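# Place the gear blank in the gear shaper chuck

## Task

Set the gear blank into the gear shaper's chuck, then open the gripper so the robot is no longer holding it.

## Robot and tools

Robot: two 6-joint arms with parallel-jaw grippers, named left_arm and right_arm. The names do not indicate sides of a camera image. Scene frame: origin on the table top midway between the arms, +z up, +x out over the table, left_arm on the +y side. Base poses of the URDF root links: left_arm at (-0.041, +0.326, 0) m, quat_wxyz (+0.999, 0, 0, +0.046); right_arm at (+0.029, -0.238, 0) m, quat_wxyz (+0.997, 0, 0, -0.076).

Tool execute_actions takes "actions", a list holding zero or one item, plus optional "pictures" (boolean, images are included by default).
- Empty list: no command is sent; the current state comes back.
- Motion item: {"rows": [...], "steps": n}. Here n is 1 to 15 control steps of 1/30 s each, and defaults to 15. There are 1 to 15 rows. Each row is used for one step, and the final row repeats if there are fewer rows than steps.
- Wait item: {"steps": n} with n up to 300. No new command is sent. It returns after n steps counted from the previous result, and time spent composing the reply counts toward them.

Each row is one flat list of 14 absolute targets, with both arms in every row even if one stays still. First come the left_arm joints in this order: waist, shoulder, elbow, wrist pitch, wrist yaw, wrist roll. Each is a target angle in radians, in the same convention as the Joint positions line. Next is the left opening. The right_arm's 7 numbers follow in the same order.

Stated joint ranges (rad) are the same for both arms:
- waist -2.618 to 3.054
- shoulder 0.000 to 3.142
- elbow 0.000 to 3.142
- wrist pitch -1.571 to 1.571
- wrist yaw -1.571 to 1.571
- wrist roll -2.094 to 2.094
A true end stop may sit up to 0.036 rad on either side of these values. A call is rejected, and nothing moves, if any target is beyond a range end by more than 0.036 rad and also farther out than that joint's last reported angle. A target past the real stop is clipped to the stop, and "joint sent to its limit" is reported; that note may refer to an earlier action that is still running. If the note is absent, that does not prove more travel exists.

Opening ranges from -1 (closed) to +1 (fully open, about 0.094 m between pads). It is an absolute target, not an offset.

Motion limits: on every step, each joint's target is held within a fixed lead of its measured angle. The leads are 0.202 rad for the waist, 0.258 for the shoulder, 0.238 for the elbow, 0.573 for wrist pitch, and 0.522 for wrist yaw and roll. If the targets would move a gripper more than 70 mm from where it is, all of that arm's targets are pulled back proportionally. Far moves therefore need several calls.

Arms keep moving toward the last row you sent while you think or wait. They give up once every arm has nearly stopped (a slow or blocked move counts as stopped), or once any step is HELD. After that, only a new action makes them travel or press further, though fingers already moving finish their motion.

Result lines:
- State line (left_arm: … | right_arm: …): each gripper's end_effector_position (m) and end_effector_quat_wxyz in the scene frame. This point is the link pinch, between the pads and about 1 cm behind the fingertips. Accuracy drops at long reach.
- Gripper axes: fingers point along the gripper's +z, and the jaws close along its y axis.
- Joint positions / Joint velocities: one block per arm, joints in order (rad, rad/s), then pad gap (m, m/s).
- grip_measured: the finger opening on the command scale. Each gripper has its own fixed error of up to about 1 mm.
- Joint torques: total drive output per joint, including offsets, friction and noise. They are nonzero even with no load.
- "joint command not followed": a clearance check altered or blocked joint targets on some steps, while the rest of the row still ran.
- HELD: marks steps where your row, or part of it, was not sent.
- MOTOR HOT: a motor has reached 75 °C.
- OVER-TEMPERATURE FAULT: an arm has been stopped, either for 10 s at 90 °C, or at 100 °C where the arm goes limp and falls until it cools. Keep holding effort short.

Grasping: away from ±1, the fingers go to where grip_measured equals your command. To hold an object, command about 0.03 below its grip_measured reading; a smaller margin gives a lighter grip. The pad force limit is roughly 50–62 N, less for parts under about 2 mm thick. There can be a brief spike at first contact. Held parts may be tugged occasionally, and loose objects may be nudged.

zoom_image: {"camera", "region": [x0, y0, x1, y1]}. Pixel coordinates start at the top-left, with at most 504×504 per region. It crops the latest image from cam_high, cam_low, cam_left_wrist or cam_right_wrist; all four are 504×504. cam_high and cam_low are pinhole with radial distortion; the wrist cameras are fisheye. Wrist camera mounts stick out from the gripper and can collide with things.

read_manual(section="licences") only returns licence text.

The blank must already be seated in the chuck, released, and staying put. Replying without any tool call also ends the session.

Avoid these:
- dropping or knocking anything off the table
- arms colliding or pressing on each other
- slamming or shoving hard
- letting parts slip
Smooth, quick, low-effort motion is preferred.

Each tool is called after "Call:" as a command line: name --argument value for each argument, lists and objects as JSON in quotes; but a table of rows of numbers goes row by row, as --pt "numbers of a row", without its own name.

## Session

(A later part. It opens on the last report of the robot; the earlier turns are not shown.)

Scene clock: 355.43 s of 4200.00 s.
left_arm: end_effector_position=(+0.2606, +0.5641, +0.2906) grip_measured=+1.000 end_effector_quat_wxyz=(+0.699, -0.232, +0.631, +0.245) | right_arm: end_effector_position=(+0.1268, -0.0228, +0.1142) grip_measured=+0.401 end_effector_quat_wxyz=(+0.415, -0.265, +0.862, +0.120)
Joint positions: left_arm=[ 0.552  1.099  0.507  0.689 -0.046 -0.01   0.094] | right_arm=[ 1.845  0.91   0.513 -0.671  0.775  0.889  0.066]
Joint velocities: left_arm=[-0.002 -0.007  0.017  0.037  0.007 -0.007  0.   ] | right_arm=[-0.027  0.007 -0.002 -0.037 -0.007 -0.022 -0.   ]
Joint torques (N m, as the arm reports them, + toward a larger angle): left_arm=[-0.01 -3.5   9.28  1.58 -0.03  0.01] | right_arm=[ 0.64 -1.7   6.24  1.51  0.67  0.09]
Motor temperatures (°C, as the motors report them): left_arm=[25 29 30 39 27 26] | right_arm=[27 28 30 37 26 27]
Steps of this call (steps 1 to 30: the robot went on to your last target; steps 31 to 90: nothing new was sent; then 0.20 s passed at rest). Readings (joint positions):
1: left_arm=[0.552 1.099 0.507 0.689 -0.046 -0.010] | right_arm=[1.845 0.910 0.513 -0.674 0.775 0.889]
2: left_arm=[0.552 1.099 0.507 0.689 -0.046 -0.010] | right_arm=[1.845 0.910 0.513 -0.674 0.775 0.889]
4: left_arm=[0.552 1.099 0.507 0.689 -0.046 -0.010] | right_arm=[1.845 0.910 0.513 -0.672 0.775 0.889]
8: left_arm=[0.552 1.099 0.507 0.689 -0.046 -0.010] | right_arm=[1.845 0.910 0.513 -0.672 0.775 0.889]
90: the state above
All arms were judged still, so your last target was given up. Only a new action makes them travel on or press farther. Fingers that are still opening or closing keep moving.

Call:
execute_actions --actions '[{"rows": [[0.552,1.099,0.507,0.689,-0.046,-0.01,1, 1.849,0.913,0.504,-0.640,0.803,0.897,0.4],[0.552,1.099,0.507,0.689,-0.046,-0.01,1, 1.845,0.919,0.492,-0.620,0.806,0.898,0.4],[0.552,1.099,0.507,0.689,-0.046,-0.01,1, 1.842,0.925,0.480,-0.600,0.809,0.899,0.4],[0.552,1.099,0.507,0.689,-0.046,-0.01,1, 1.839,0.931,0.468,-0.580,0.812,0.900,0.4],[0.552,1.099,0.507,0.689,-0.046,-0.01,1, 1.836,0.937,0.456,-0.560,0.815,0.901,0.4],[0.552,1.099,0.507,0.689,-0.046,-0.01,1, 1.834,0.943,0.444,-0.540,0.818,0.902,0.4],[0.552,1.099,0.507,0.689,-0.046,-0.01,1, 1.832,0.949,0.432,-0.520,0.821,0.903,0.4],[0.552,1.099,0.507,0.689,-0.046,-0.01,1, 1.830,0.954,0.421,-0.502,0.823,0.903,0.4],[0.552,1.099,0.507,0.689,-0.046,-0.01,1, 1.829,0.959,0.411,-0.486,0.825,0.903,0.4],[0.552,1.099,0.507,0.689,-0.046,-0.01,1, 1.828,0.962,0.403,-0.475,0.825,0.903,0.4],[0.552,1.099,0.507,0.689,-0.046,-0.01,1, 1.828,0.964,0.397,-0.466,0.825,0.903,0.4]], "steps": 15}]' --pictures false

Call:
execute_actions --actions '[{"steps": 20}]'

Scene clock: 380.37 s of 4200.00 s.
left_arm: end_effector_position=(+0.2606, +0.5641, +0.2906) grip_measured=+1.000 end_effector_quat_wxyz=(+0.699, -0.232, +0.631, +0.245) | right_arm: end_effector_position=(+0.1305, -0.0216, +0.0880) grip_measured=+0.401 end_effector_quat_wxyz=(+0.424, -0.252, +0.861, +0.122)
Joint positions: left_arm=[ 0.552  1.099  0.507  0.689 -0.046 -0.01   0.094] | right_arm=[ 1.837  0.954  0.408 -0.51   0.793  0.896  0.066]
Joint velocities: left_arm=[-0.007 -0.002  0.017 -0.022  0.022 -0.007  0.   ] | right_arm=[ 0.007 -0.007 -0.012  0.125  0.095  0.051 -0.001]
Joint torques (N m, as the arm reports them, + toward a larger angle): left_arm=[ 0.01 -3.56  9.33  1.58  0.    0.01] | right_arm=[-0.75 -0.62  5.18  1.64  0.73  0.1 ]
Motor temperatures (°C, as the motors report them): left_arm=[25 29 30 40 27 26] | right_arm=[27 28 31 36 26 27]
Steps of this call (steps 1 to 90: nothing new was sent; then 21.43 s passed at rest; steps 91 to 105: all 15 steps of this action). Readings (joint positions):
91: left_arm=[0.552 1.099 0.507 0.689 -0.046 -0.010] | right_arm=[1.845 0.910 0.513 -0.670 0.775 0.889]
92: left_arm=[0.552 1.099 0.507 0.689 -0.046 -0.010] | right_arm=[1.845 0.910 0.513 -0.665 0.775 0.890]
94: left_arm=[0.552 1.099 0.507 0.689 -0.046 -0.010] | right_arm=[1.845 0.910 0.506 -0.641 0.779 0.890]
98: left_arm=[0.552 1.099 0.507 0.689 -0.046 -0.010] | right_arm=[1.844 0.929 0.463 -0.576 0.788 0.894]
105: the state above

Scene clock: 381.03 s of 4200.00 s.
left_arm: end_effector_position=(+0.2606, +0.5641, +0.2906) grip_measured=+1.000 end_effector_quat_wxyz=(+0.699, -0.232, +0.631, +0.245) | right_arm: end_effector_position=(+0.1305, -0.0164, +0.0916) grip_measured=+0.401 end_effector_quat_wxyz=(+0.428, -0.244, +0.859, +0.136)
Joint positions: left_arm=[ 0.552  1.099  0.507  0.689 -0.046 -0.01   0.094] | right_arm=[ 1.837  0.954  0.408 -0.478  0.798  0.896  0.066]
Joint velocities: left_arm=[-0.007 -0.007  0.002 -0.037 -0.037 -0.066  0.   ] | right_arm=[-0.012  0.027 -0.012  0.066  0.066 -0.066  0.002]
Joint torques (N m, as the arm reports them, + toward a larger angle): left_arm=[-0.03 -3.64  9.3   1.6   0.   -0.01] | right_arm=[-0.76 -0.65  5.23  1.55  0.69  0.08]
Motor temperatures (°C, as the motors report them): left_arm=[25 29 30 40 27 26] | right_arm=[27 28 31 36 26 27]
Steps of this call (steps 1 to 20: the robot went on to your last target). Readings (joint positions):
1: left_arm=[0.552 1.099 0.507 0.689 -0.046 -0.010] | right_arm=[1.837 0.954 0.408 -0.504 0.794 0.896]
2: left_arm=[0.552 1.099 0.507 0.689 -0.046 -0.010] | right_arm=[1.837 0.954 0.408 -0.498 0.795 0.896]
4: left_arm=[0.552 1.099 0.507 0.689 -0.046 -0.010] | right_arm=[1.837 0.954 0.408 -0.490 0.796 0.896]
8: left_arm=[0.552 1.099 0.507 0.689 -0.046 -0.010] | right_arm=[1.837 0.954 0.408 -0.482 0.797 0.896]
20: the state above

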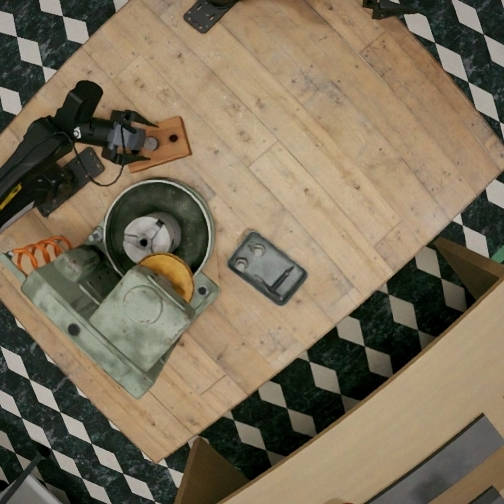

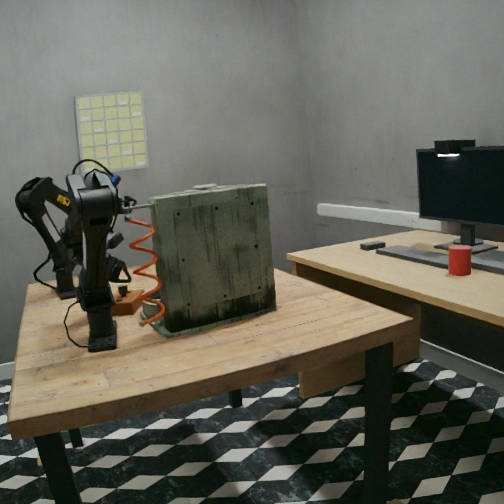

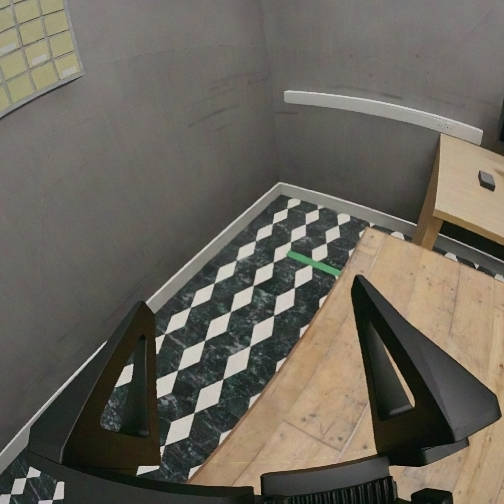

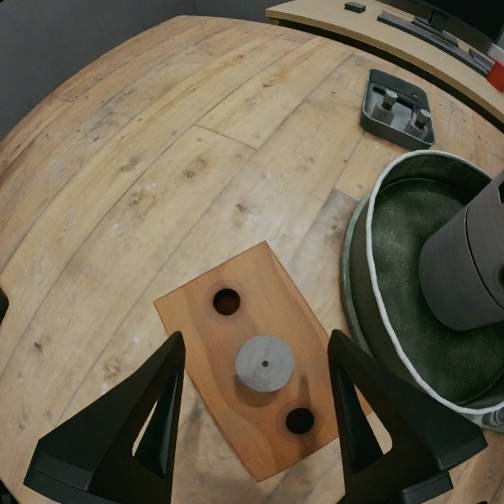

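Call:
zoom_image --camera "cam_right_wrist" --region '[150, 270, 360, 480]'

Region (150, 270, 360, 480) of cam_right_wrist's 504x504 image, scaled by 2.400, with more detail than that image has.

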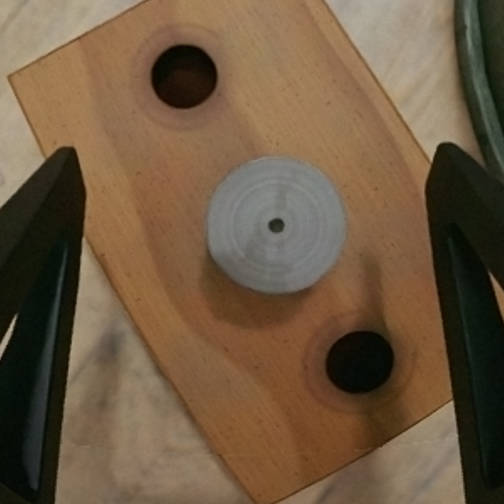

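Call:
execute_actions --actions '[{"rows": [[0.552,1.099,0.507,0.689,-0.046,-0.01,1, 1.826,0.966,0.395,-0.455,0.826,0.903,0.4],[0.552,1.099,0.507,0.689,-0.046,-0.01,1, 1.824,0.969,0.392,-0.445,0.827,0.903,0.4],[0.552,1.099,0.507,0.689,-0.046,-0.01,1, 1.822,0.973,0.388,-0.435,0.827,0.903,0.4],[0.552,1.099,0.507,0.689,-0.046,-0.01,1, 1.821,0.977,0.384,-0.425,0.827,0.903,0.4],[0.552,1.099,0.507,0.689,-0.046,-0.01,1, 1.821,0.981,0.379,-0.415,0.827,0.903,0.4],[0.552,1.099,0.507,0.689,-0.046,-0.01,1, 1.821,0.985,0.375,-0.405,0.827,0.903,0.4],[0.552,1.099,0.507,0.689,-0.046,-0.01,1, 1.821,0.989,0.370,-0.397,0.827,0.903,0.4],[0.552,1.099,0.507,0.689,-0.046,-0.01,1, 1.821,0.993,0.366,-0.391,0.827,0.903,0.4],[0.552,1.099,0.507,0.689,-0.046,-0.01,1, 1.821,0.997,0.361,-0.387,0.827,0.903,0.4],[0.552,1.099,0.507,0.689,-0.046,-0.01,1, 1.821,1.001,0.357,-0.387,0.827,0.903,0.4],[0.552,1.099,0.507,0.689,-0.046,-0.01,1, 1.821,1.005,0.352,-0.387,0.827,0.903,0.4],[0.552,1.099,0.507,0.689,-0.046,-0.01,1, 1.821,1.009,0.348,-0.387,0.827,0.903,0.4],[0.552,1.099,0.507,0.689,-0.046,-0.01,1, 1.821,1.012,0.345,-0.387,0.827,0.903,0.4],[0.552,1.099,0.507,0.689,-0.046,-0.01,1, 1.821,1.014,0.343,-0.387,0.827,0.903,0.4]], "steps": 15}]' --pictures false

Call:
execute_actions --actions '[{"steps": 15}]'

Scene clock: 425.73 s of 4200.00 s.
left_arm: end_effector_position=(+0.2606, +0.5641, +0.2906) grip_measured=+1.000 end_effector_quat_wxyz=(+0.699, -0.232, +0.631, +0.245) | right_arm: end_effector_position=(+0.1326, -0.0187, +0.0749) grip_measured=+0.401 end_effector_quat_wxyz=(+0.428, -0.245, +0.861, +0.125)
Joint positions: left_arm=[ 0.552  1.099  0.507  0.689 -0.046 -0.01   0.094] | right_arm=[ 1.83   1.     0.361 -0.407  0.801  0.897  0.066]
Joint velocities: left_arm=[ 0.012 -0.027 -0.017  0.022 -0.037 -0.051  0.   ] | right_arm=[-0.027  0.051 -0.085 -0.081  0.022 -0.037 -0.   ]
Joint torques (N m, as the arm reports them, + toward a larger angle): left_arm=[-0.08 -3.59  9.33  1.6   0.01  0.  ] | right_arm=[-0.78 -0.99  4.93  1.6   0.69  0.08]
Motor temperatures (°C, as the motors report them): left_arm=[25 29 30 40 27 26] | right_arm=[27 27 30 36 27 27]
Steps of this call (steps 1 to 15: the robot went on to your last target; steps 16 to 90: nothing new was sent; then 41.20 s passed at rest; steps 91 to 105: all 15 steps of this action). Readings (joint positions):
91: left_arm=[0.552 1.099 0.507 0.689 -0.046 -0.010] | right_arm=[1.837 0.954 0.408 -0.477 0.798 0.896]
92: left_arm=[0.552 1.099 0.507 0.689 -0.046 -0.010] | right_arm=[1.837 0.954 0.408 -0.474 0.798 0.896]
94: left_arm=[0.552 1.099 0.507 0.689 -0.046 -0.010] | right_arm=[1.833 0.955 0.408 -0.464 0.799 0.897]
98: left_arm=[0.552 1.099 0.507 0.689 -0.046 -0.010] | right_arm=[1.830 0.972 0.397 -0.428 0.801 0.897]
105: the state above

Scene clock: 426.23 s of 4200.00 s.
left_arm: end_effector_position=(+0.2606, +0.5641, +0.2906) grip_measured=+1.000 end_effector_quat_wxyz=(+0.699, -0.232, +0.631, +0.245) | right_arm: end_effector_position=(+0.1325, -0.0185, +0.0740) grip_measured=+0.401 end_effector_quat_wxyz=(+0.429, -0.245, +0.861, +0.126)
Joint positions: left_arm=[ 0.552  1.099  0.507  0.689 -0.046 -0.01   0.094] | right_arm=[ 1.83   1.002  0.358 -0.399  0.801  0.897  0.066]
Joint velocities: left_arm=[-0.002 -0.017 -0.027 -0.007  0.081  0.022  0.   ] | right_arm=[-0.007 -0.022  0.007 -0.022  0.081 -0.007 -0.001]
Joint torques (N m, as the arm reports them, + toward a larger angle): left_arm=[-0.08 -3.57  9.32  1.57  0.02  0.03] | right_arm=[-0.78 -0.68  4.81  1.55  0.68  0.08]
Motor temperatures (°C, as the motors report them): left_arm=[25 29 30 40 27 26] | right_arm=[27 27 30 36 27 27]
Steps of this call (steps 1 to 15: the robot went on to your last target). Readings (joint positions):
1: left_arm=[0.552 1.099 0.507 0.689 -0.046 -0.010] | right_arm=[1.830 1.001 0.359 -0.407 0.801 0.897]
2: left_arm=[0.552 1.099 0.507 0.689 -0.046 -0.010] | right_arm=[1.830 1.002 0.358 -0.407 0.801 0.897]
4: left_arm=[0.552 1.099 0.507 0.689 -0.046 -0.010] | right_arm=[1.830 1.002 0.358 -0.405 0.801 0.897]
8: left_arm=[0.552 1.099 0.507 0.689 -0.046 -0.010] | right_arm=[1.830 1.002 0.358 -0.401 0.801 0.897]
15: the state above
All arms were judged still, so your last target was given up. Only a new action makes them travel on or press farther. Fingers that are still opening or closing keep moving.

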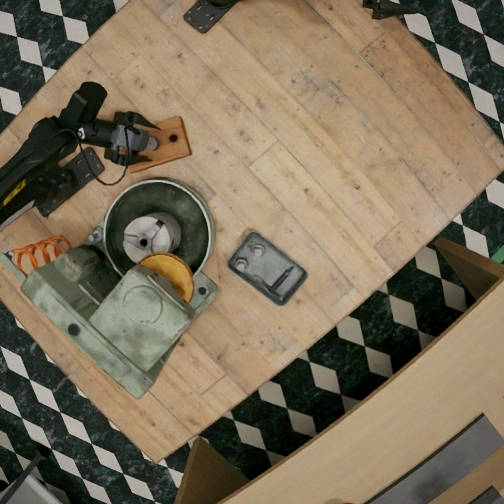

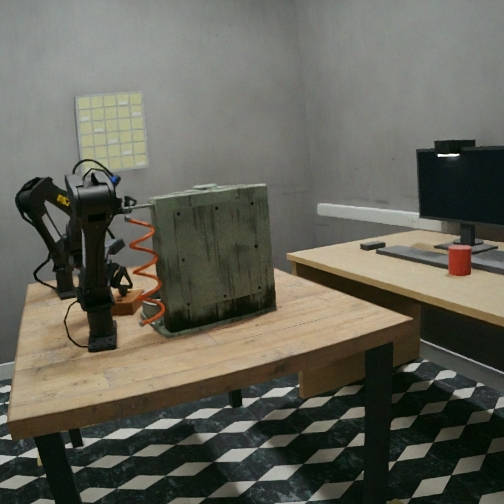

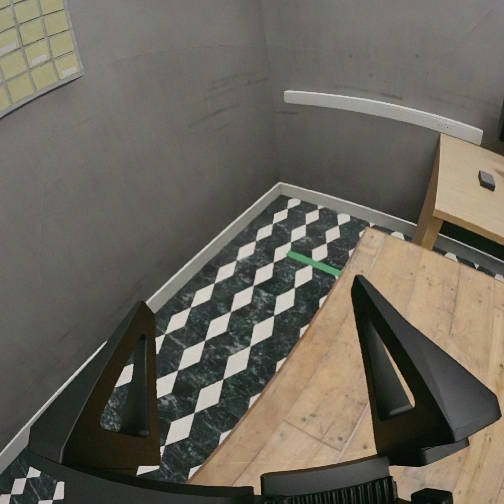

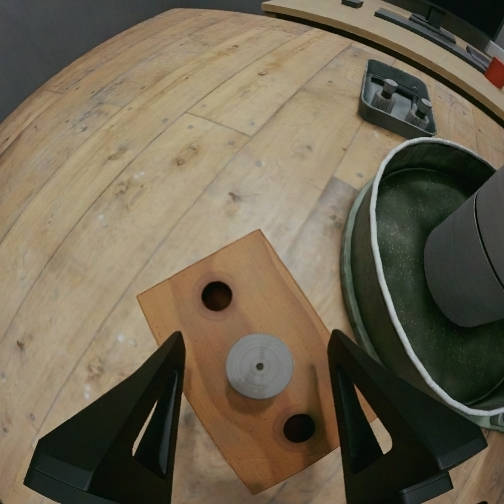

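Call:
zoom_image --camera "cam_right_wrist" --region '[150, 270, 360, 480]'

Call:
zoom_image --camera "cam_low" --region '[90, 230, 170, 330]'

Region (150, 270, 360, 480) of cam_right_wrist's 504x504 image, scaled by 2.400, with more detail than that image has.

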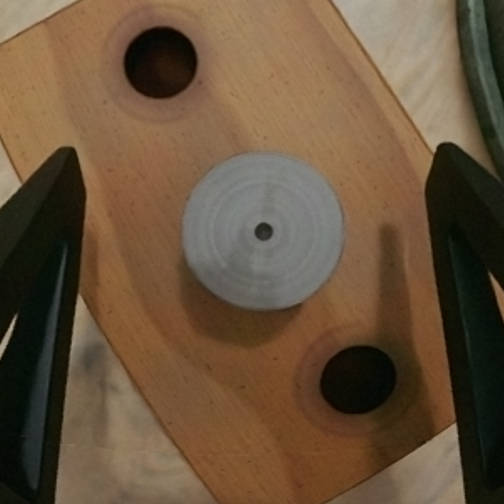

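Region (90, 230, 170, 330) of cam_low's 504x504 image, scaled by 5.040, with more detail than that image has; it fills the left 403 columns of this view, and the rest is white.

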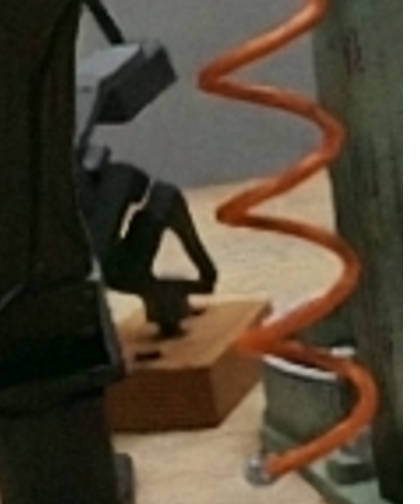

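Call:
zoom_image --camera "cam_low" --region '[105, 270, 155, 320]'

Region (105, 270, 155, 320) of cam_low's 504x504 image, scaled by 10.080, with more detail than that image has.

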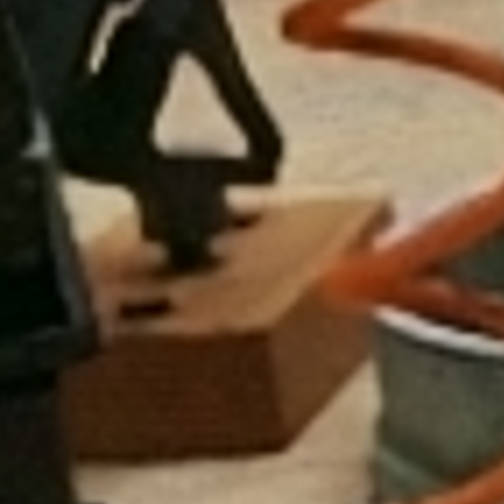

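Call:
execute_actions --actions '[{"rows": [[0.552,1.099,0.507,0.689,-0.046,-0.01,1, 1.830,1.014,0.341,-0.380,0.827,0.903,0.4],[0.552,1.099,0.507,0.689,-0.046,-0.01,1, 1.837,1.015,0.338,-0.373,0.827,0.903,0.4],[0.552,1.099,0.507,0.689,-0.046,-0.01,1, 1.841,1.016,0.335,-0.367,0.827,0.903,0.4],[0.552,1.099,0.507,0.689,-0.046,-0.01,1, 1.844,1.017,0.332,-0.361,0.827,0.903,0.4],[0.552,1.099,0.507,0.689,-0.046,-0.01,1, 1.847,1.018,0.329,-0.356,0.827,0.903,0.4],[0.552,1.099,0.507,0.689,-0.046,-0.01,1, 1.849,1.019,0.326,-0.352,0.827,0.903,0.4],[0.552,1.099,0.507,0.689,-0.046,-0.01,1, 1.8515,1.020,0.323,-0.349,0.827,0.903,0.4],[0.552,1.099,0.507,0.689,-0.046,-0.01,1, 1.8515,1.021,0.320,-0.349,0.827,0.903,0.4],[0.552,1.099,0.507,0.689,-0.046,-0.01,1, 1.8515,1.022,0.317,-0.349,0.827,0.903,0.4],[0.552,1.099,0.507,0.689,-0.046,-0.01,1, 1.8515,1.022,0.314,-0.349,0.827,0.903,0.4],[0.552,1.099,0.507,0.689,-0.046,-0.01,1, 1.8515,1.022,0.311,-0.349,0.827,0.903,0.4],[0.552,1.099,0.507,0.689,-0.046,-0.01,1, 1.8515,1.022,0.309,-0.349,0.827,0.903,0.4],[0.552,1.099,0.507,0.689,-0.046,-0.01,1, 1.8515,1.022,0.307,-0.349,0.827,0.903,0.4]], "steps": 15}]' --pictures false

Call:
execute_actions --actions '[{"steps": 12}]'

Call:
zoom_image --camera "cam_right_wrist" --region '[150, 270, 360, 480]'

Call:
zoom_image --camera "cam_low" --region '[105, 270, 155, 320]'

Scene clock: 487.00 s of 4200.00 s.
left_arm: end_effector_position=(+0.2606, +0.5641, +0.2906) grip_measured=+1.000 end_effector_quat_wxyz=(+0.699, -0.232, +0.631, +0.245) | right_arm: end_effector_position=(+0.1304, -0.0207, +0.0662) grip_measured=+0.401 end_effector_quat_wxyz=(+0.428, -0.250, +0.859, +0.128)
Joint positions: left_arm=[ 0.552  1.099  0.507  0.689 -0.046 -0.01   0.094] | right_arm=[ 1.842  1.002  0.324 -0.364  0.801  0.897  0.066]
Joint velocities: left_arm=[ 0.007 -0.002 -0.002  0.066 -0.066 -0.007  0.   ] | right_arm=[-0.002 -0.017 -0.046 -0.037 -0.066  0.037  0.001]
Joint torques (N m, as the arm reports them, + toward a larger angle): left_arm=[-0.06 -3.57  9.36  1.59 -0.02 -0.01] | right_arm=[0.72 0.22 4.75 1.56 0.68 0.08]
Motor temperatures (°C, as the motors report them): left_arm=[25 29 31 41 27 26] | right_arm=[27 27 30 36 27 27]
Steps of this call (steps 1 to 90: nothing new was sent; then 57.27 s passed at rest; steps 91 to 105: all 15 steps of this action). Readings (joint positions):
91: left_arm=[0.552 1.099 0.507 0.689 -0.046 -0.010] | right_arm=[1.830 1.002 0.358 -0.398 0.801 0.897]
92: left_arm=[0.552 1.099 0.507 0.689 -0.046 -0.010] | right_arm=[1.830 1.002 0.358 -0.397 0.801 0.897]
94: left_arm=[0.552 1.099 0.507 0.689 -0.046 -0.010] | right_arm=[1.831 1.002 0.358 -0.390 0.801 0.897]
98: left_arm=[0.552 1.099 0.507 0.689 -0.046 -0.010] | right_arm=[1.840 1.002 0.349 -0.370 0.801 0.897]
105: the state above

Scene clock: 487.40 s of 4200.00 s.
left_arm: end_effector_position=(+0.2606, +0.5641, +0.2906) grip_measured=+1.000 end_effector_quat_wxyz=(+0.699, -0.232, +0.631, +0.245) | right_arm: end_effector_position=(+0.1303, -0.0204, +0.0663) grip_measured=+0.401 end_effector_quat_wxyz=(+0.428, -0.249, +0.859, +0.129)
Joint positions: left_arm=[ 0.552  1.099  0.507  0.689 -0.046 -0.01   0.094] | right_arm=[ 1.842  1.002  0.323 -0.361  0.801  0.897  0.066]
Joint velocities: left_arm=[ 0.007 -0.002  0.002 -0.007 -0.037 -0.051  0.   ] | right_arm=[-0.007 -0.002  0.002  0.022  0.081  0.007  0.001]
Joint torques (N m, as the arm reports them, + toward a larger angle): left_arm=[-0.05 -3.59  9.35  1.58  0.01 -0.02] | right_arm=[0.72 0.22 4.66 1.54 0.69 0.08]
Motor temperatures (°C, as the motors report them): left_arm=[25 29 31 41 27 26] | right_arm=[27 27 30 36 27 27]
Steps of this call (steps 1 to 12: the robot went on to your last target). Readings (joint positions):
1: left_arm=[0.552 1.099 0.507 0.689 -0.046 -0.010] | right_arm=[1.842 1.002 0.323 -0.364 0.801 0.897]
2: left_arm=[0.552 1.099 0.507 0.689 -0.046 -0.010] | right_arm=[1.842 1.002 0.323 -0.364 0.801 0.897]
4: left_arm=[0.552 1.099 0.507 0.689 -0.046 -0.010] | right_arm=[1.842 1.002 0.323 -0.363 0.801 0.897]
8: left_arm=[0.552 1.099 0.507 0.689 -0.046 -0.010] | right_arm=[1.842 1.002 0.323 -0.362 0.801 0.897]
12: the state above

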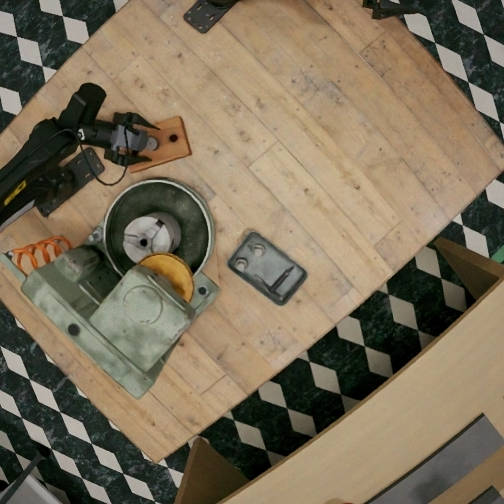

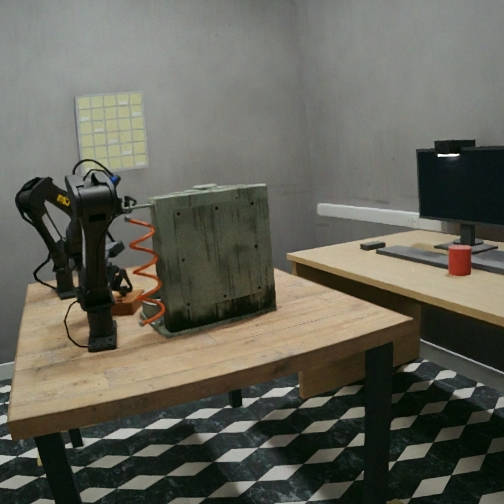

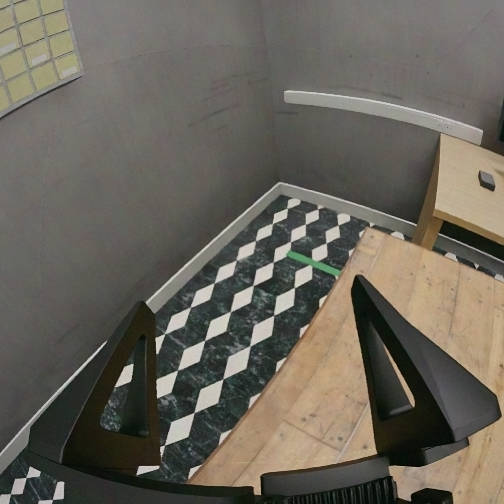

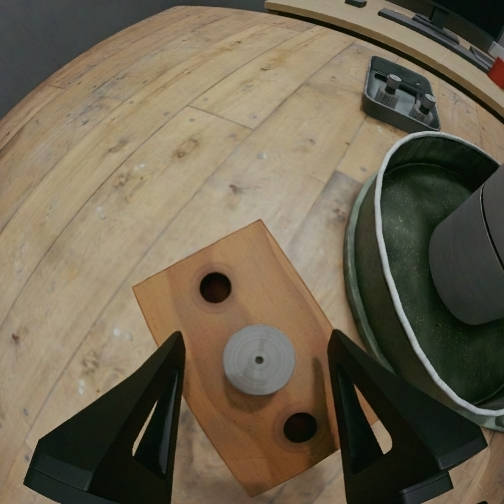

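Region (150, 270, 360, 480) of cam_right_wrist's 504x504 image, scaled by 2.400, with more detail than that image has.

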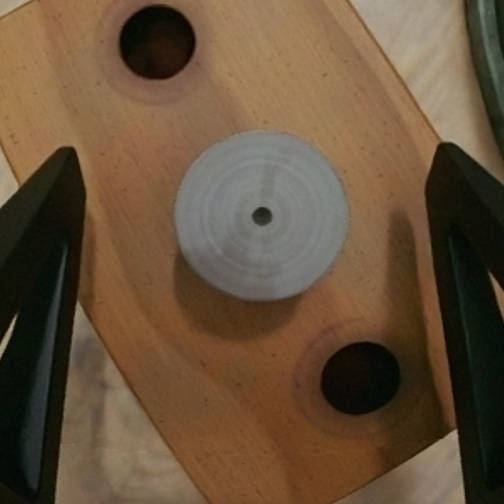

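Region (105, 270, 155, 320) of cam_low's 504x504 image, scaled by 10.080, with more detail than that image has.

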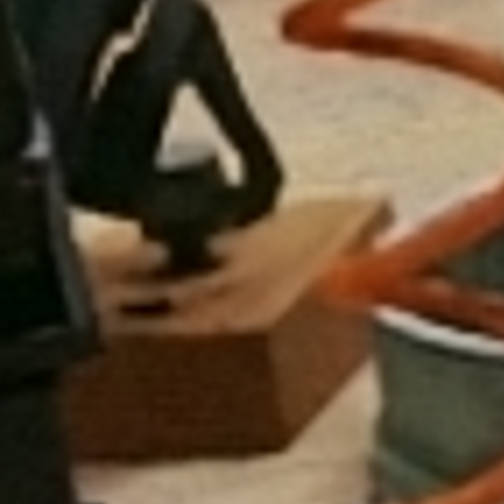

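Call:
execute_actions --actions '[{"rows": [[0.552,1.099,0.507,0.689,-0.046,-0.01,1, 1.8515,1.012,0.315,-0.349,0.827,0.903,0.2],[0.552,1.099,0.507,0.689,-0.046,-0.01,1, 1.8515,1.012,0.315,-0.349,0.827,0.903,0.05],[0.552,1.099,0.507,0.689,-0.046,-0.01,1, 1.8515,1.012,0.315,-0.349,0.827,0.903,-0.1],[0.552,1.099,0.507,0.689,-0.046,-0.01,1, 1.8515,1.012,0.315,-0.349,0.827,0.903,-0.2],[0.552,1.099,0.507,0.689,-0.046,-0.01,1, 1.8515,1.012,0.315,-0.349,0.827,0.903,-0.26],[0.552,1.099,0.507,0.689,-0.046,-0.01,1, 1.8515,1.012,0.315,-0.349,0.827,0.903,-0.30]], "steps": 15}]'

Call:
zoom_image --camera "cam_right_wrist" --region '[180, 290, 340, 450]'

Scene clock: 503.17 s of 4200.00 s.
left_arm: end_effector_position=(+0.2606, +0.5641, +0.2906) grip_measured=+1.000 end_effector_quat_wxyz=(+0.699, -0.232, +0.631, +0.245) | right_arm: end_effector_position=(+0.1303, -0.0204, +0.0663) grip_measured=-0.298 end_effector_quat_wxyz=(+0.428, -0.249, +0.859, +0.129)
Joint positions: left_arm=[ 0.552  1.099  0.507  0.689 -0.046 -0.01   0.094] | right_arm=[ 1.842  1.002  0.323 -0.361  0.801  0.897  0.033]
Joint velocities: left_arm=[-0.007  0.002 -0.002 -0.037 -0.066  0.007  0.   ] | right_arm=[-0.007  0.002 -0.017 -0.022  0.007 -0.022 -0.001]
Joint torques (N m, as the arm reports them, + toward a larger angle): left_arm=[-0.05 -3.59  9.28  1.59  0.01  0.01] | right_arm=[ 0.7  -0.8   5.17  1.54  0.68  0.08]
Motor temperatures (°C, as the motors report them): left_arm=[25 29 31 41 27 26] | right_arm=[27 27 30 36 27 27]
Steps of this call (steps 1 to 15: the robot went on to your last target; steps 16 to 90: nothing new was sent; then 12.27 s passed at rest; steps 91 to 105: all 15 steps of this action). Readings (joint positions):
91: left_arm=[0.552 1.099 0.507 0.689 -0.046 -0.010] | right_arm=[1.842 1.002 0.323 -0.361 0.801 0.897]
92: left_arm=[0.552 1.099 0.507 0.689 -0.046 -0.010] | right_arm=[1.842 1.002 0.323 -0.361 0.801 0.897]
94: left_arm=[0.552 1.099 0.507 0.689 -0.046 -0.010] | right_arm=[1.842 1.002 0.323 -0.361 0.801 0.897]
98: left_arm=[0.552 1.099 0.507 0.689 -0.046 -0.010] | right_arm=[1.842 1.002 0.323 -0.361 0.801 0.897]
105: the state above

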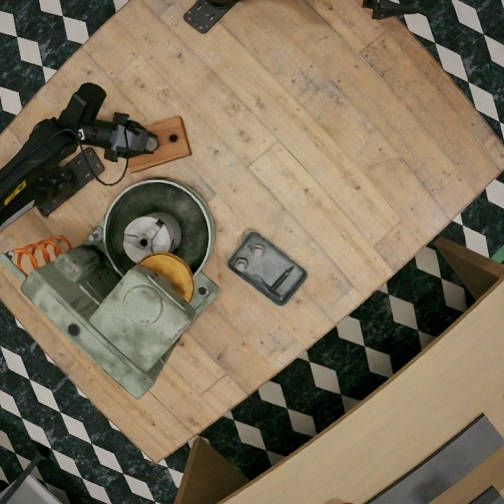

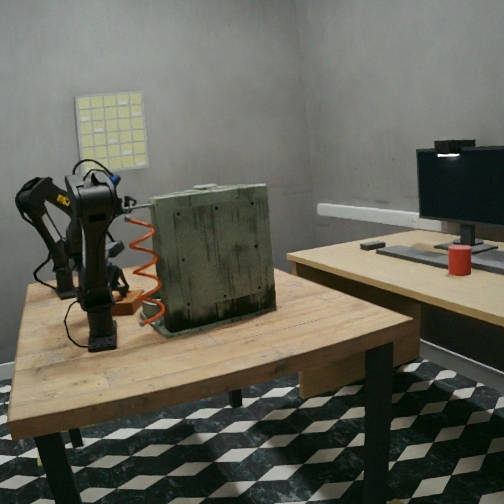

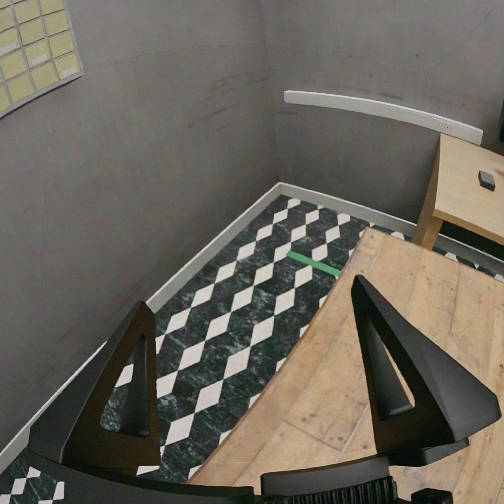

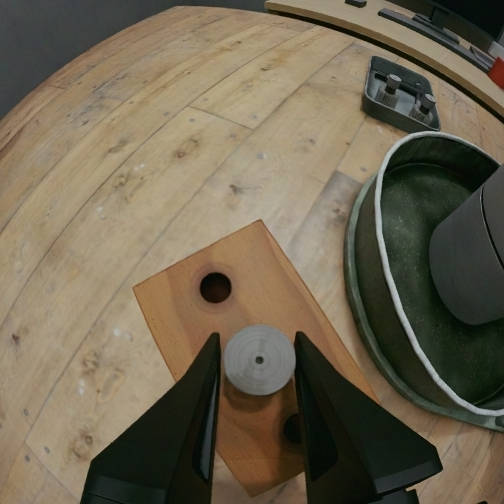

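Region (180, 290, 340, 450) of cam_right_wrist's 504x504 image, scaled by 3.150, with more detail than that image has.

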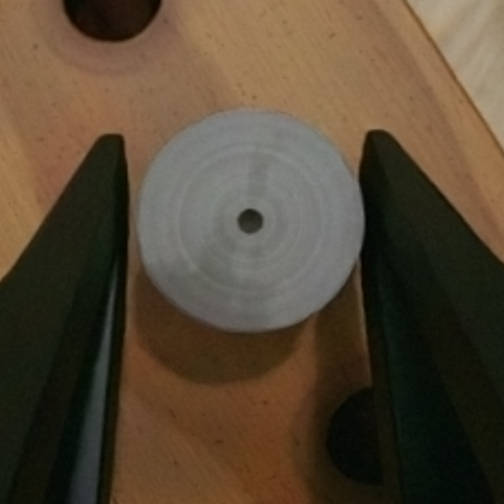

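Call:
execute_actions --actions '[{"rows": [[0.552,1.099,0.507,0.689,-0.046,-0.01,1, 1.845,1.012,0.315,-0.349,0.827,0.903,-0.33],[0.552,1.099,0.507,0.689,-0.046,-0.01,1, 1.845,1.012,0.315,-0.349,0.827,0.903,-0.35],[0.552,1.099,0.507,0.689,-0.046,-0.01,1, 1.845,1.012,0.315,-0.349,0.827,0.903,-0.37],[0.552,1.099,0.507,0.689,-0.046,-0.01,1, 1.845,1.012,0.315,-0.349,0.827,0.903,-0.39],[0.552,1.099,0.507,0.689,-0.046,-0.01,1, 1.845,1.012,0.315,-0.349,0.827,0.903,-0.40],[0.552,1.099,0.507,0.689,-0.046,-0.01,1, 1.845,1.012,0.315,-0.349,0.827,0.903,-0.41],[0.552,1.099,0.507,0.689,-0.046,-0.01,1, 1.845,1.012,0.315,-0.349,0.827,0.903,-0.42],[0.552,1.099,0.507,0.689,-0.046,-0.01,1, 1.845,1.012,0.315,-0.349,0.827,0.903,-0.43],[0.552,1.099,0.507,0.689,-0.046,-0.01,1, 1.845,1.012,0.315,-0.349,0.827,0.903,-0.44]], "steps": 15}]'

Call:
zoom_image --camera "cam_right_wrist" --region '[180, 290, 340, 450]'

Call:
zoom_image --camera "cam_low" --region '[105, 270, 155, 320]'

Scene clock: 517.10 s of 4200.00 s.
left_arm: end_effector_position=(+0.2606, +0.5641, +0.2906) grip_measured=+1.000 end_effector_quat_wxyz=(+0.699, -0.232, +0.631, +0.245) | right_arm: end_effector_position=(+0.1304, -0.0204, +0.0664) grip_measured=-0.412 end_effector_quat_wxyz=(+0.428, -0.249, +0.859, +0.129)
Joint positions: left_arm=[ 0.552  1.099  0.507  0.689 -0.046 -0.01   0.094] | right_arm=[ 1.842  1.002  0.323 -0.361  0.802  0.897  0.028]
Joint velocities: left_arm=[-0.007 -0.007  0.002 -0.007  0.081 -0.051  0.   ] | right_arm=[ 0.012 -0.002  0.002  0.022 -0.037  0.007 -0.001]
Joint torques (N m, as the arm reports them, + toward a larger angle): left_arm=[ 0.01 -3.55  9.31  1.6   0.   -0.01] | right_arm=[ 0.2  -0.79  5.16  1.54  0.68  0.08]
Motor temperatures (°C, as the motors report them): left_arm=[25 29 31 41 27 26] | right_arm=[27 27 30 36 27 27]
Steps of this call (steps 1 to 15: the robot went on to your last target; steps 16 to 90: nothing new was sent; then 10.43 s passed at rest; steps 91 to 105: all 15 steps of this action). Readings (joint positions):
91: left_arm=[0.552 1.099 0.507 0.689 -0.046 -0.010] | right_arm=[1.842 1.002 0.323 -0.361 0.801 0.897]
92: left_arm=[0.552 1.099 0.507 0.689 -0.046 -0.010] | right_arm=[1.842 1.002 0.323 -0.361 0.801 0.897]
94: left_arm=[0.552 1.099 0.507 0.689 -0.046 -0.010] | right_arm=[1.842 1.002 0.323 -0.361 0.802 0.897]
98: left_arm=[0.552 1.099 0.507 0.689 -0.046 -0.010] | right_arm=[1.842 1.002 0.323 -0.361 0.802 0.897]
105: the state above

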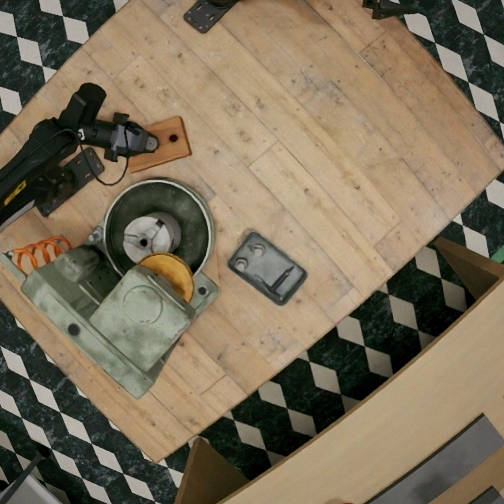

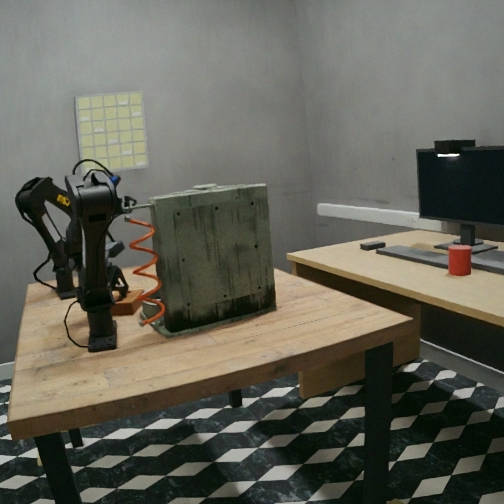

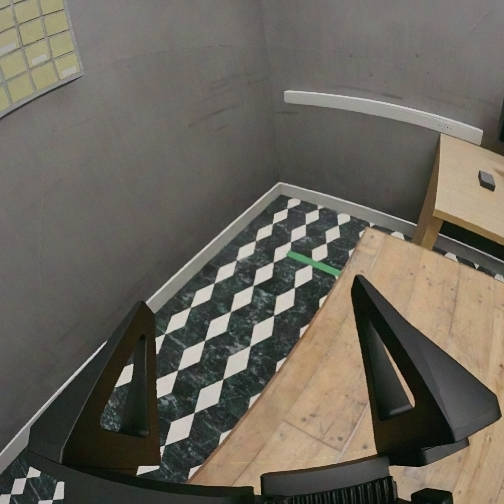

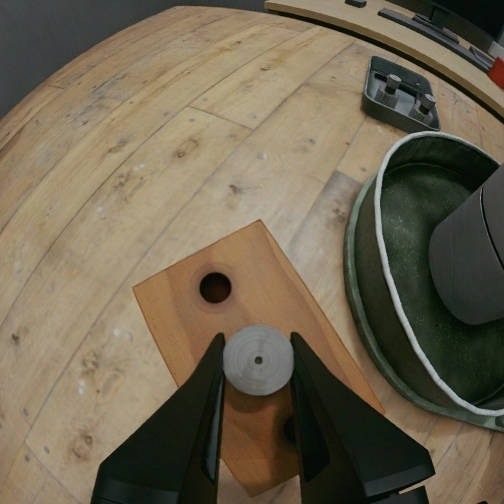

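Region (180, 290, 340, 450) of cam_right_wrist's 504x504 image, scaled by 3.150, with more detail than that image has.

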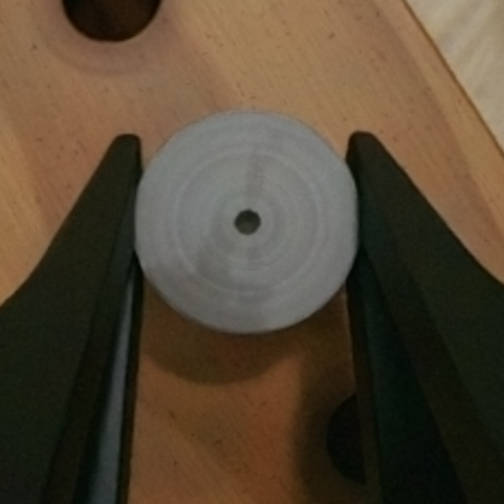

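Region (105, 270, 155, 320) of cam_low's 504x504 image, scaled by 10.080, with more detail than that image has.

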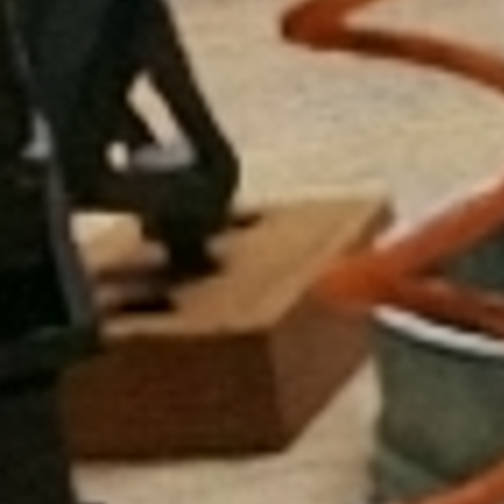

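Call:
execute_actions --actions '[{"rows": [[0.552,1.099,0.507,0.689,-0.046,-0.01,1, 1.845,1.000,0.325,-0.352,0.827,0.903,-0.45],[0.552,1.099,0.507,0.689,-0.046,-0.01,1, 1.845,0.992,0.333,-0.357,0.827,0.903,-0.455],[0.552,1.099,0.507,0.689,-0.046,-0.01,1, 1.845,0.987,0.338,-0.364,0.827,0.903,-0.455],[0.552,1.099,0.507,0.689,-0.046,-0.01,1, 1.845,0.983,0.342,-0.372,0.827,0.903,-0.455],[0.552,1.099,0.507,0.689,-0.046,-0.01,1, 1.845,0.979,0.347,-0.381,0.827,0.903,-0.455],[0.552,1.099,0.507,0.689,-0.046,-0.01,1, 1.845,0.975,0.352,-0.390,0.827,0.903,-0.455],[0.552,1.099,0.507,0.689,-0.046,-0.01,1, 1.845,0.971,0.357,-0.399,0.827,0.903,-0.455],[0.552,1.099,0.507,0.689,-0.046,-0.01,1, 1.845,0.967,0.362,-0.409,0.827,0.903,-0.455],[0.552,1.099,0.507,0.689,-0.046,-0.01,1, 1.845,0.963,0.367,-0.419,0.827,0.903,-0.455],[0.552,1.099,0.507,0.689,-0.046,-0.01,1, 1.845,0.959,0.372,-0.429,0.827,0.903,-0.455],[0.552,1.099,0.507,0.689,-0.046,-0.01,1, 1.845,0.955,0.378,-0.439,0.827,0.903,-0.455],[0.552,1.099,0.507,0.689,-0.046,-0.01,1, 1.845,0.951,0.384,-0.449,0.827,0.903,-0.455],[0.552,1.099,0.507,0.689,-0.046,-0.01,1, 1.845,0.947,0.390,-0.459,0.827,0.903,-0.455],[0.552,1.099,0.507,0.689,-0.046,-0.01,1, 1.845,0.944,0.396,-0.469,0.827,0.903,-0.455],[0.552,1.099,0.507,0.689,-0.046,-0.01,1, 1.845,0.941,0.401,-0.478,0.827,0.903,-0.455]], "steps": 15}]' --pictures false

Call:
execute_actions --actions '[{"steps": 12}]' --pictures false

Scene clock: 550.47 s of 4200.00 s.
left_arm: end_effector_position=(+0.2606, +0.5641, +0.2906) grip_measured=+1.000 end_effector_quat_wxyz=(+0.699, -0.232, +0.631, +0.245) | right_arm: end_effector_position=(+0.1302, -0.0222, +0.0743) grip_measured=-0.412 end_effector_quat_wxyz=(+0.426, -0.251, +0.860, +0.126)
Joint positions: left_arm=[ 0.552  1.099  0.507  0.689 -0.046 -0.01   0.094] | right_arm=[ 1.842  0.975  0.353 -0.429  0.799  0.899  0.028]
Joint velocities: left_arm=[-0.012 -0.007 -0.007  0.007  0.037  0.007  0.   ] | right_arm=[ 0.007 -0.12   0.173 -0.374  0.007 -0.037  0.   ]
Joint torques (N m, as the arm reports them, + toward a larger angle): left_arm=[ 0.   -3.58  9.29  1.59 -0.01 -0.01] | right_arm=[ 0.21 -4.33  8.11  1.42  0.73  0.07]
Motor temperatures (°C, as the motors report them): left_arm=[25 29 31 41 27 26] | right_arm=[27 27 31 35 27 27]
Steps of this call (steps 1 to 15: the robot went on to your last target; steps 16 to 90: nothing new was sent; then 29.87 s passed at rest; steps 91 to 105: all 15 steps of this action). Readings (joint positions):
91: left_arm=[0.552 1.099 0.507 0.689 -0.046 -0.010] | right_arm=[1.842 1.002 0.323 -0.361 0.802 0.897]
92: left_arm=[0.552 1.099 0.507 0.689 -0.046 -0.010] | right_arm=[1.842 1.002 0.323 -0.361 0.802 0.897]
94: left_arm=[0.552 1.099 0.507 0.689 -0.046 -0.010] | right_arm=[1.842 1.002 0.323 -0.361 0.802 0.897]
98: left_arm=[0.552 1.099 0.507 0.689 -0.046 -0.010] | right_arm=[1.842 1.001 0.323 -0.365 0.802 0.898]
105: the state above

Scene clock: 550.87 s of 4200.00 s.
left_arm: end_effector_position=(+0.2606, +0.5641, +0.2906) grip_measured=+1.000 end_effector_quat_wxyz=(+0.699, -0.232, +0.631, +0.245) | right_arm: end_effector_position=(+0.1302, -0.0227, +0.0775) grip_measured=-0.412 end_effector_quat_wxyz=(+0.426, -0.252, +0.860, +0.124)
Joint positions: left_arm=[ 0.552  1.099  0.507  0.689 -0.046 -0.01   0.094] | right_arm=[ 1.842  0.967  0.366 -0.453  0.798  0.899  0.028]
Joint velocities: left_arm=[-0.007  0.002 -0.012 -0.11   0.007 -0.051  0.   ] | right_arm=[ 0.007 -0.007 -0.002 -0.037 -0.022  0.007 -0.002]
Joint torques (N m, as the arm reports them, + toward a larger angle): left_arm=[ 0.02 -3.66  9.25  1.58  0.    0.01] | right_arm=[ 0.19 -4.33  8.02  1.19  0.71  0.06]
Motor temperatures (°C, as the motors report them): left_arm=[25 29 31 41 27 26] | right_arm=[27 27 31 35 27 27]
Steps of this call (steps 1 to 12: the robot went on to your last target). Readings (joint positions):
1: left_arm=[0.552 1.099 0.507 0.689 -0.046 -0.010] | right_arm=[1.842 0.971 0.358 -0.438 0.799 0.899]
2: left_arm=[0.552 1.099 0.507 0.689 -0.046 -0.010] | right_arm=[1.842 0.969 0.362 -0.444 0.799 0.899]
4: left_arm=[0.552 1.099 0.507 0.689 -0.046 -0.010] | right_arm=[1.842 0.967 0.365 -0.452 0.799 0.899]
8: left_arm=[0.552 1.099 0.507 0.689 -0.046 -0.010] | right_arm=[1.842 0.967 0.366 -0.453 0.798 0.899]
12: the state above

Call:
execute_actions --actions '[{"rows": [[0.552,1.099,0.507,0.689,-0.046,-0.01,1, 1.845,0.941,0.401,-0.450,0.827,0.903,-0.455],[0.552,1.099,0.507,0.689,-0.046,-0.01,1, 1.845,0.938,0.406,-0.450,0.827,0.903,-0.455],[0.552,1.099,0.507,0.689,-0.046,-0.01,1, 1.845,0.935,0.411,-0.455,0.827,0.903,-0.455],[0.552,1.099,0.507,0.689,-0.046,-0.01,1, 1.845,0.932,0.416,-0.462,0.827,0.903,-0.455],[0.552,1.099,0.507,0.689,-0.046,-0.01,1, 1.845,0.929,0.421,-0.470,0.827,0.903,-0.455],[0.552,1.099,0.507,0.689,-0.046,-0.01,1, 1.845,0.926,0.427,-0.479,0.827,0.903,-0.455],[0.552,1.099,0.507,0.689,-0.046,-0.01,1, 1.845,0.923,0.433,-0.488,0.827,0.903,-0.455],[0.552,1.099,0.507,0.689,-0.046,-0.01,1, 1.845,0.920,0.439,-0.498,0.827,0.903,-0.455],[0.552,1.099,0.507,0.689,-0.046,-0.01,1, 1.845,0.917,0.445,-0.508,0.827,0.903,-0.455],[0.552,1.099,0.507,0.689,-0.046,-0.01,1, 1.845,0.914,0.452,-0.518,0.827,0.903,-0.455],[0.552,1.099,0.507,0.689,-0.046,-0.01,1, 1.845,0.911,0.459,-0.528,0.827,0.903,-0.455],[0.552,1.099,0.507,0.689,-0.046,-0.01,1, 1.845,0.908,0.466,-0.538,0.827,0.903,-0.455],[0.552,1.099,0.507,0.689,-0.046,-0.01,1, 1.845,0.905,0.473,-0.548,0.827,0.903,-0.455],[0.552,1.099,0.507,0.689,-0.046,-0.01,1, 1.845,0.902,0.480,-0.558,0.827,0.903,-0.455],[0.552,1.099,0.507,0.689,-0.046,-0.01,1, 1.845,0.900,0.487,-0.568,0.827,0.903,-0.455]], "steps": 15}]' --pictures false

Call:
execute_actions --actions '[{"steps": 12}]'

Scene clock: 568.47 s of 4200.00 s.
left_arm: end_effector_position=(+0.2606, +0.5641, +0.2906) grip_measured=+1.000 end_effector_quat_wxyz=(+0.699, -0.232, +0.631, +0.245) | right_arm: end_effector_position=(+0.1295, -0.0171, +0.1004) grip_measured=-0.412 end_effector_quat_wxyz=(+0.428, -0.245, +0.859, +0.137)
Joint positions: left_arm=[ 0.552  1.099  0.507  0.689 -0.046 -0.01   0.094] | right_arm=[ 1.842  0.932  0.436 -0.529  0.798  0.9    0.028]
Joint velocities: left_arm=[ 0.007 -0.002  0.007 -0.022 -0.066 -0.095  0.   ] | right_arm=[-0.007 -0.085  0.212 -0.33   0.051 -0.007 -0.001]
Joint torques (N m, as the arm reports them, + toward a larger angle): left_arm=[ 0.01 -3.56  9.42  1.6   0.    0.02] | right_arm=[ 0.26 -4.4   8.4   1.48  0.72  0.05]
Motor temperatures (°C, as the motors report them): left_arm=[25 29 31 41 27 26] | right_arm=[27 27 32 34 27 27]
Steps of this call (steps 1 to 30: the robot went on to your last target; steps 31 to 90: nothing new was sent; then 14.10 s passed at rest; steps 91 to 105: all 15 steps of this action). Readings (joint positions):
91: left_arm=[0.552 1.099 0.507 0.689 -0.046 -0.010] | right_arm=[1.842 0.967 0.366 -0.453 0.798 0.899]
92: left_arm=[0.552 1.099 0.507 0.689 -0.046 -0.010] | right_arm=[1.842 0.967 0.366 -0.453 0.798 0.899]
94: left_arm=[0.552 1.099 0.507 0.689 -0.046 -0.010] | right_arm=[1.842 0.967 0.367 -0.454 0.798 0.900]
98: left_arm=[0.552 1.099 0.507 0.689 -0.046 -0.010] | right_arm=[1.842 0.956 0.386 -0.475 0.798 0.900]
105: the state above

Scene clock: 568.87 s of 4200.00 s.
left_arm: end_effector_position=(+0.2606, +0.5641, +0.2906) grip_measured=+1.000 end_effector_quat_wxyz=(+0.699, -0.232, +0.631, +0.245) | right_arm: end_effector_position=(+0.1299, -0.0199, +0.1028) grip_measured=-0.412 end_effector_quat_wxyz=(+0.426, -0.249, +0.860, +0.130)
Joint positions: left_arm=[ 0.552  1.099  0.507  0.689 -0.046 -0.01   0.094] | right_arm=[ 1.842  0.927  0.451 -0.566  0.798  0.9    0.028]
Joint velocities: left_arm=[-0.007 -0.012 -0.007 -0.037  0.007 -0.095  0.   ] | right_arm=[-0.012 -0.007 -0.012 -0.051  0.022 -0.037  0.   ]
Joint torques (N m, as the arm reports them, + toward a larger angle): left_arm=[-0.06 -3.57  9.24  1.58  0.    0.02] | right_arm=[ 0.19 -4.22  8.25  1.43  0.72  0.05]
Motor temperatures (°C, as the motors report them): left_arm=[25 29 31 41 27 26] | right_arm=[27 27 32 34 27 27]
Steps of this call (steps 1 to 12: the robot went on to your last target). Readings (joint positions):
1: left_arm=[0.552 1.099 0.507 0.689 -0.046 -0.010] | right_arm=[1.842 0.930 0.442 -0.536 0.798 0.900]
2: left_arm=[0.552 1.099 0.507 0.689 -0.046 -0.010] | right_arm=[1.842 0.928 0.447 -0.541 0.798 0.900]
4: left_arm=[0.552 1.099 0.507 0.689 -0.046 -0.010] | right_arm=[1.842 0.927 0.451 -0.548 0.798 0.900]
8: left_arm=[0.552 1.099 0.507 0.689 -0.046 -0.010] | right_arm=[1.842 0.927 0.451 -0.560 0.798 0.900]
12: the state above

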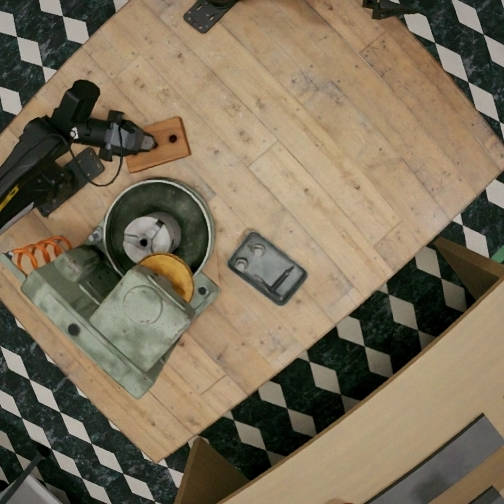

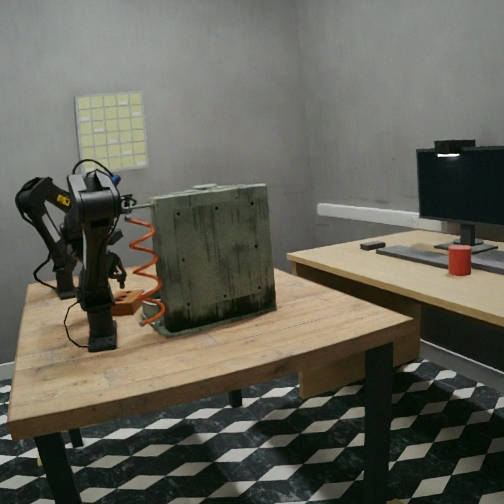

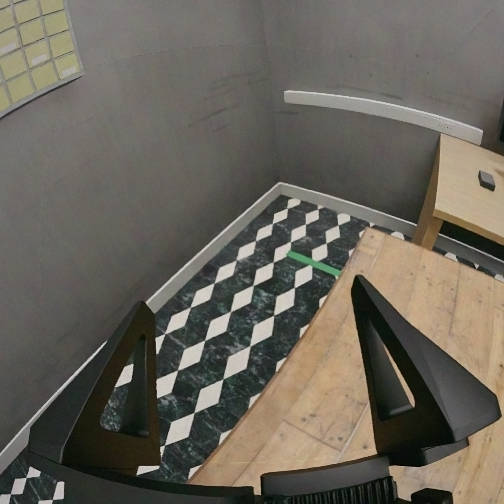

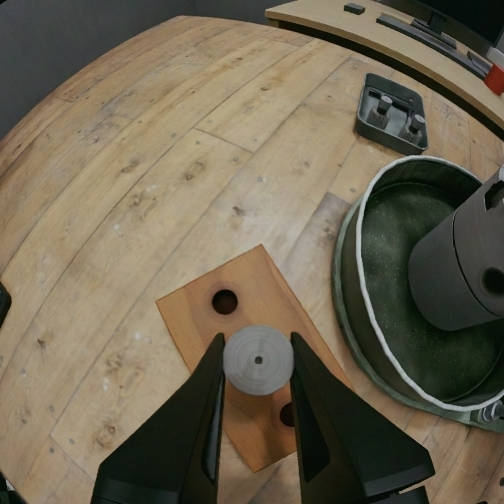

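Call:
zoom_image --camera "cam_low" --region '[100, 255, 160, 315]'

Call:
zoom_image --camera "cam_right_wrist" --region '[150, 240, 360, 450]'

Region (100, 255, 160, 315) of cam_low's 504x504 image, scaled by 8.400, with more detail than that image has.

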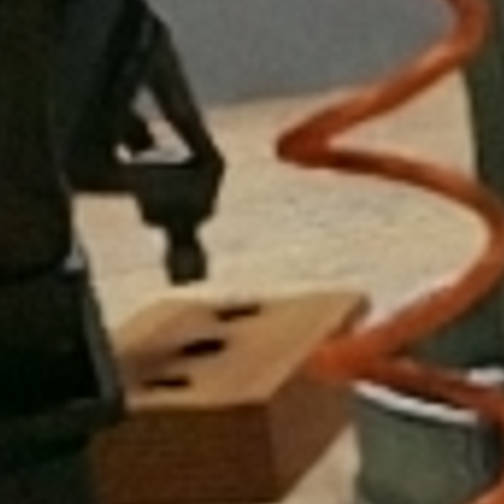

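Region (150, 240, 360, 450) of cam_right_wrist's 504x504 image, scaled by 2.400, with more detail than that image has.

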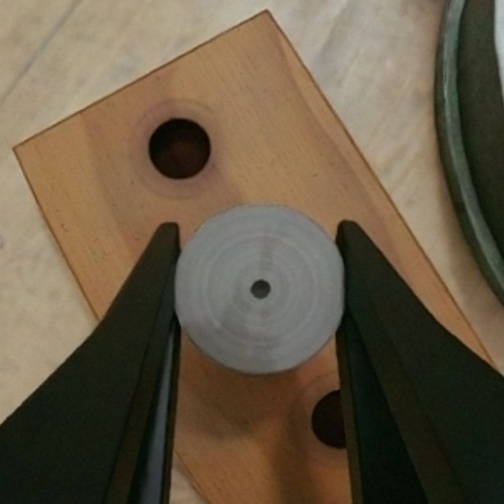

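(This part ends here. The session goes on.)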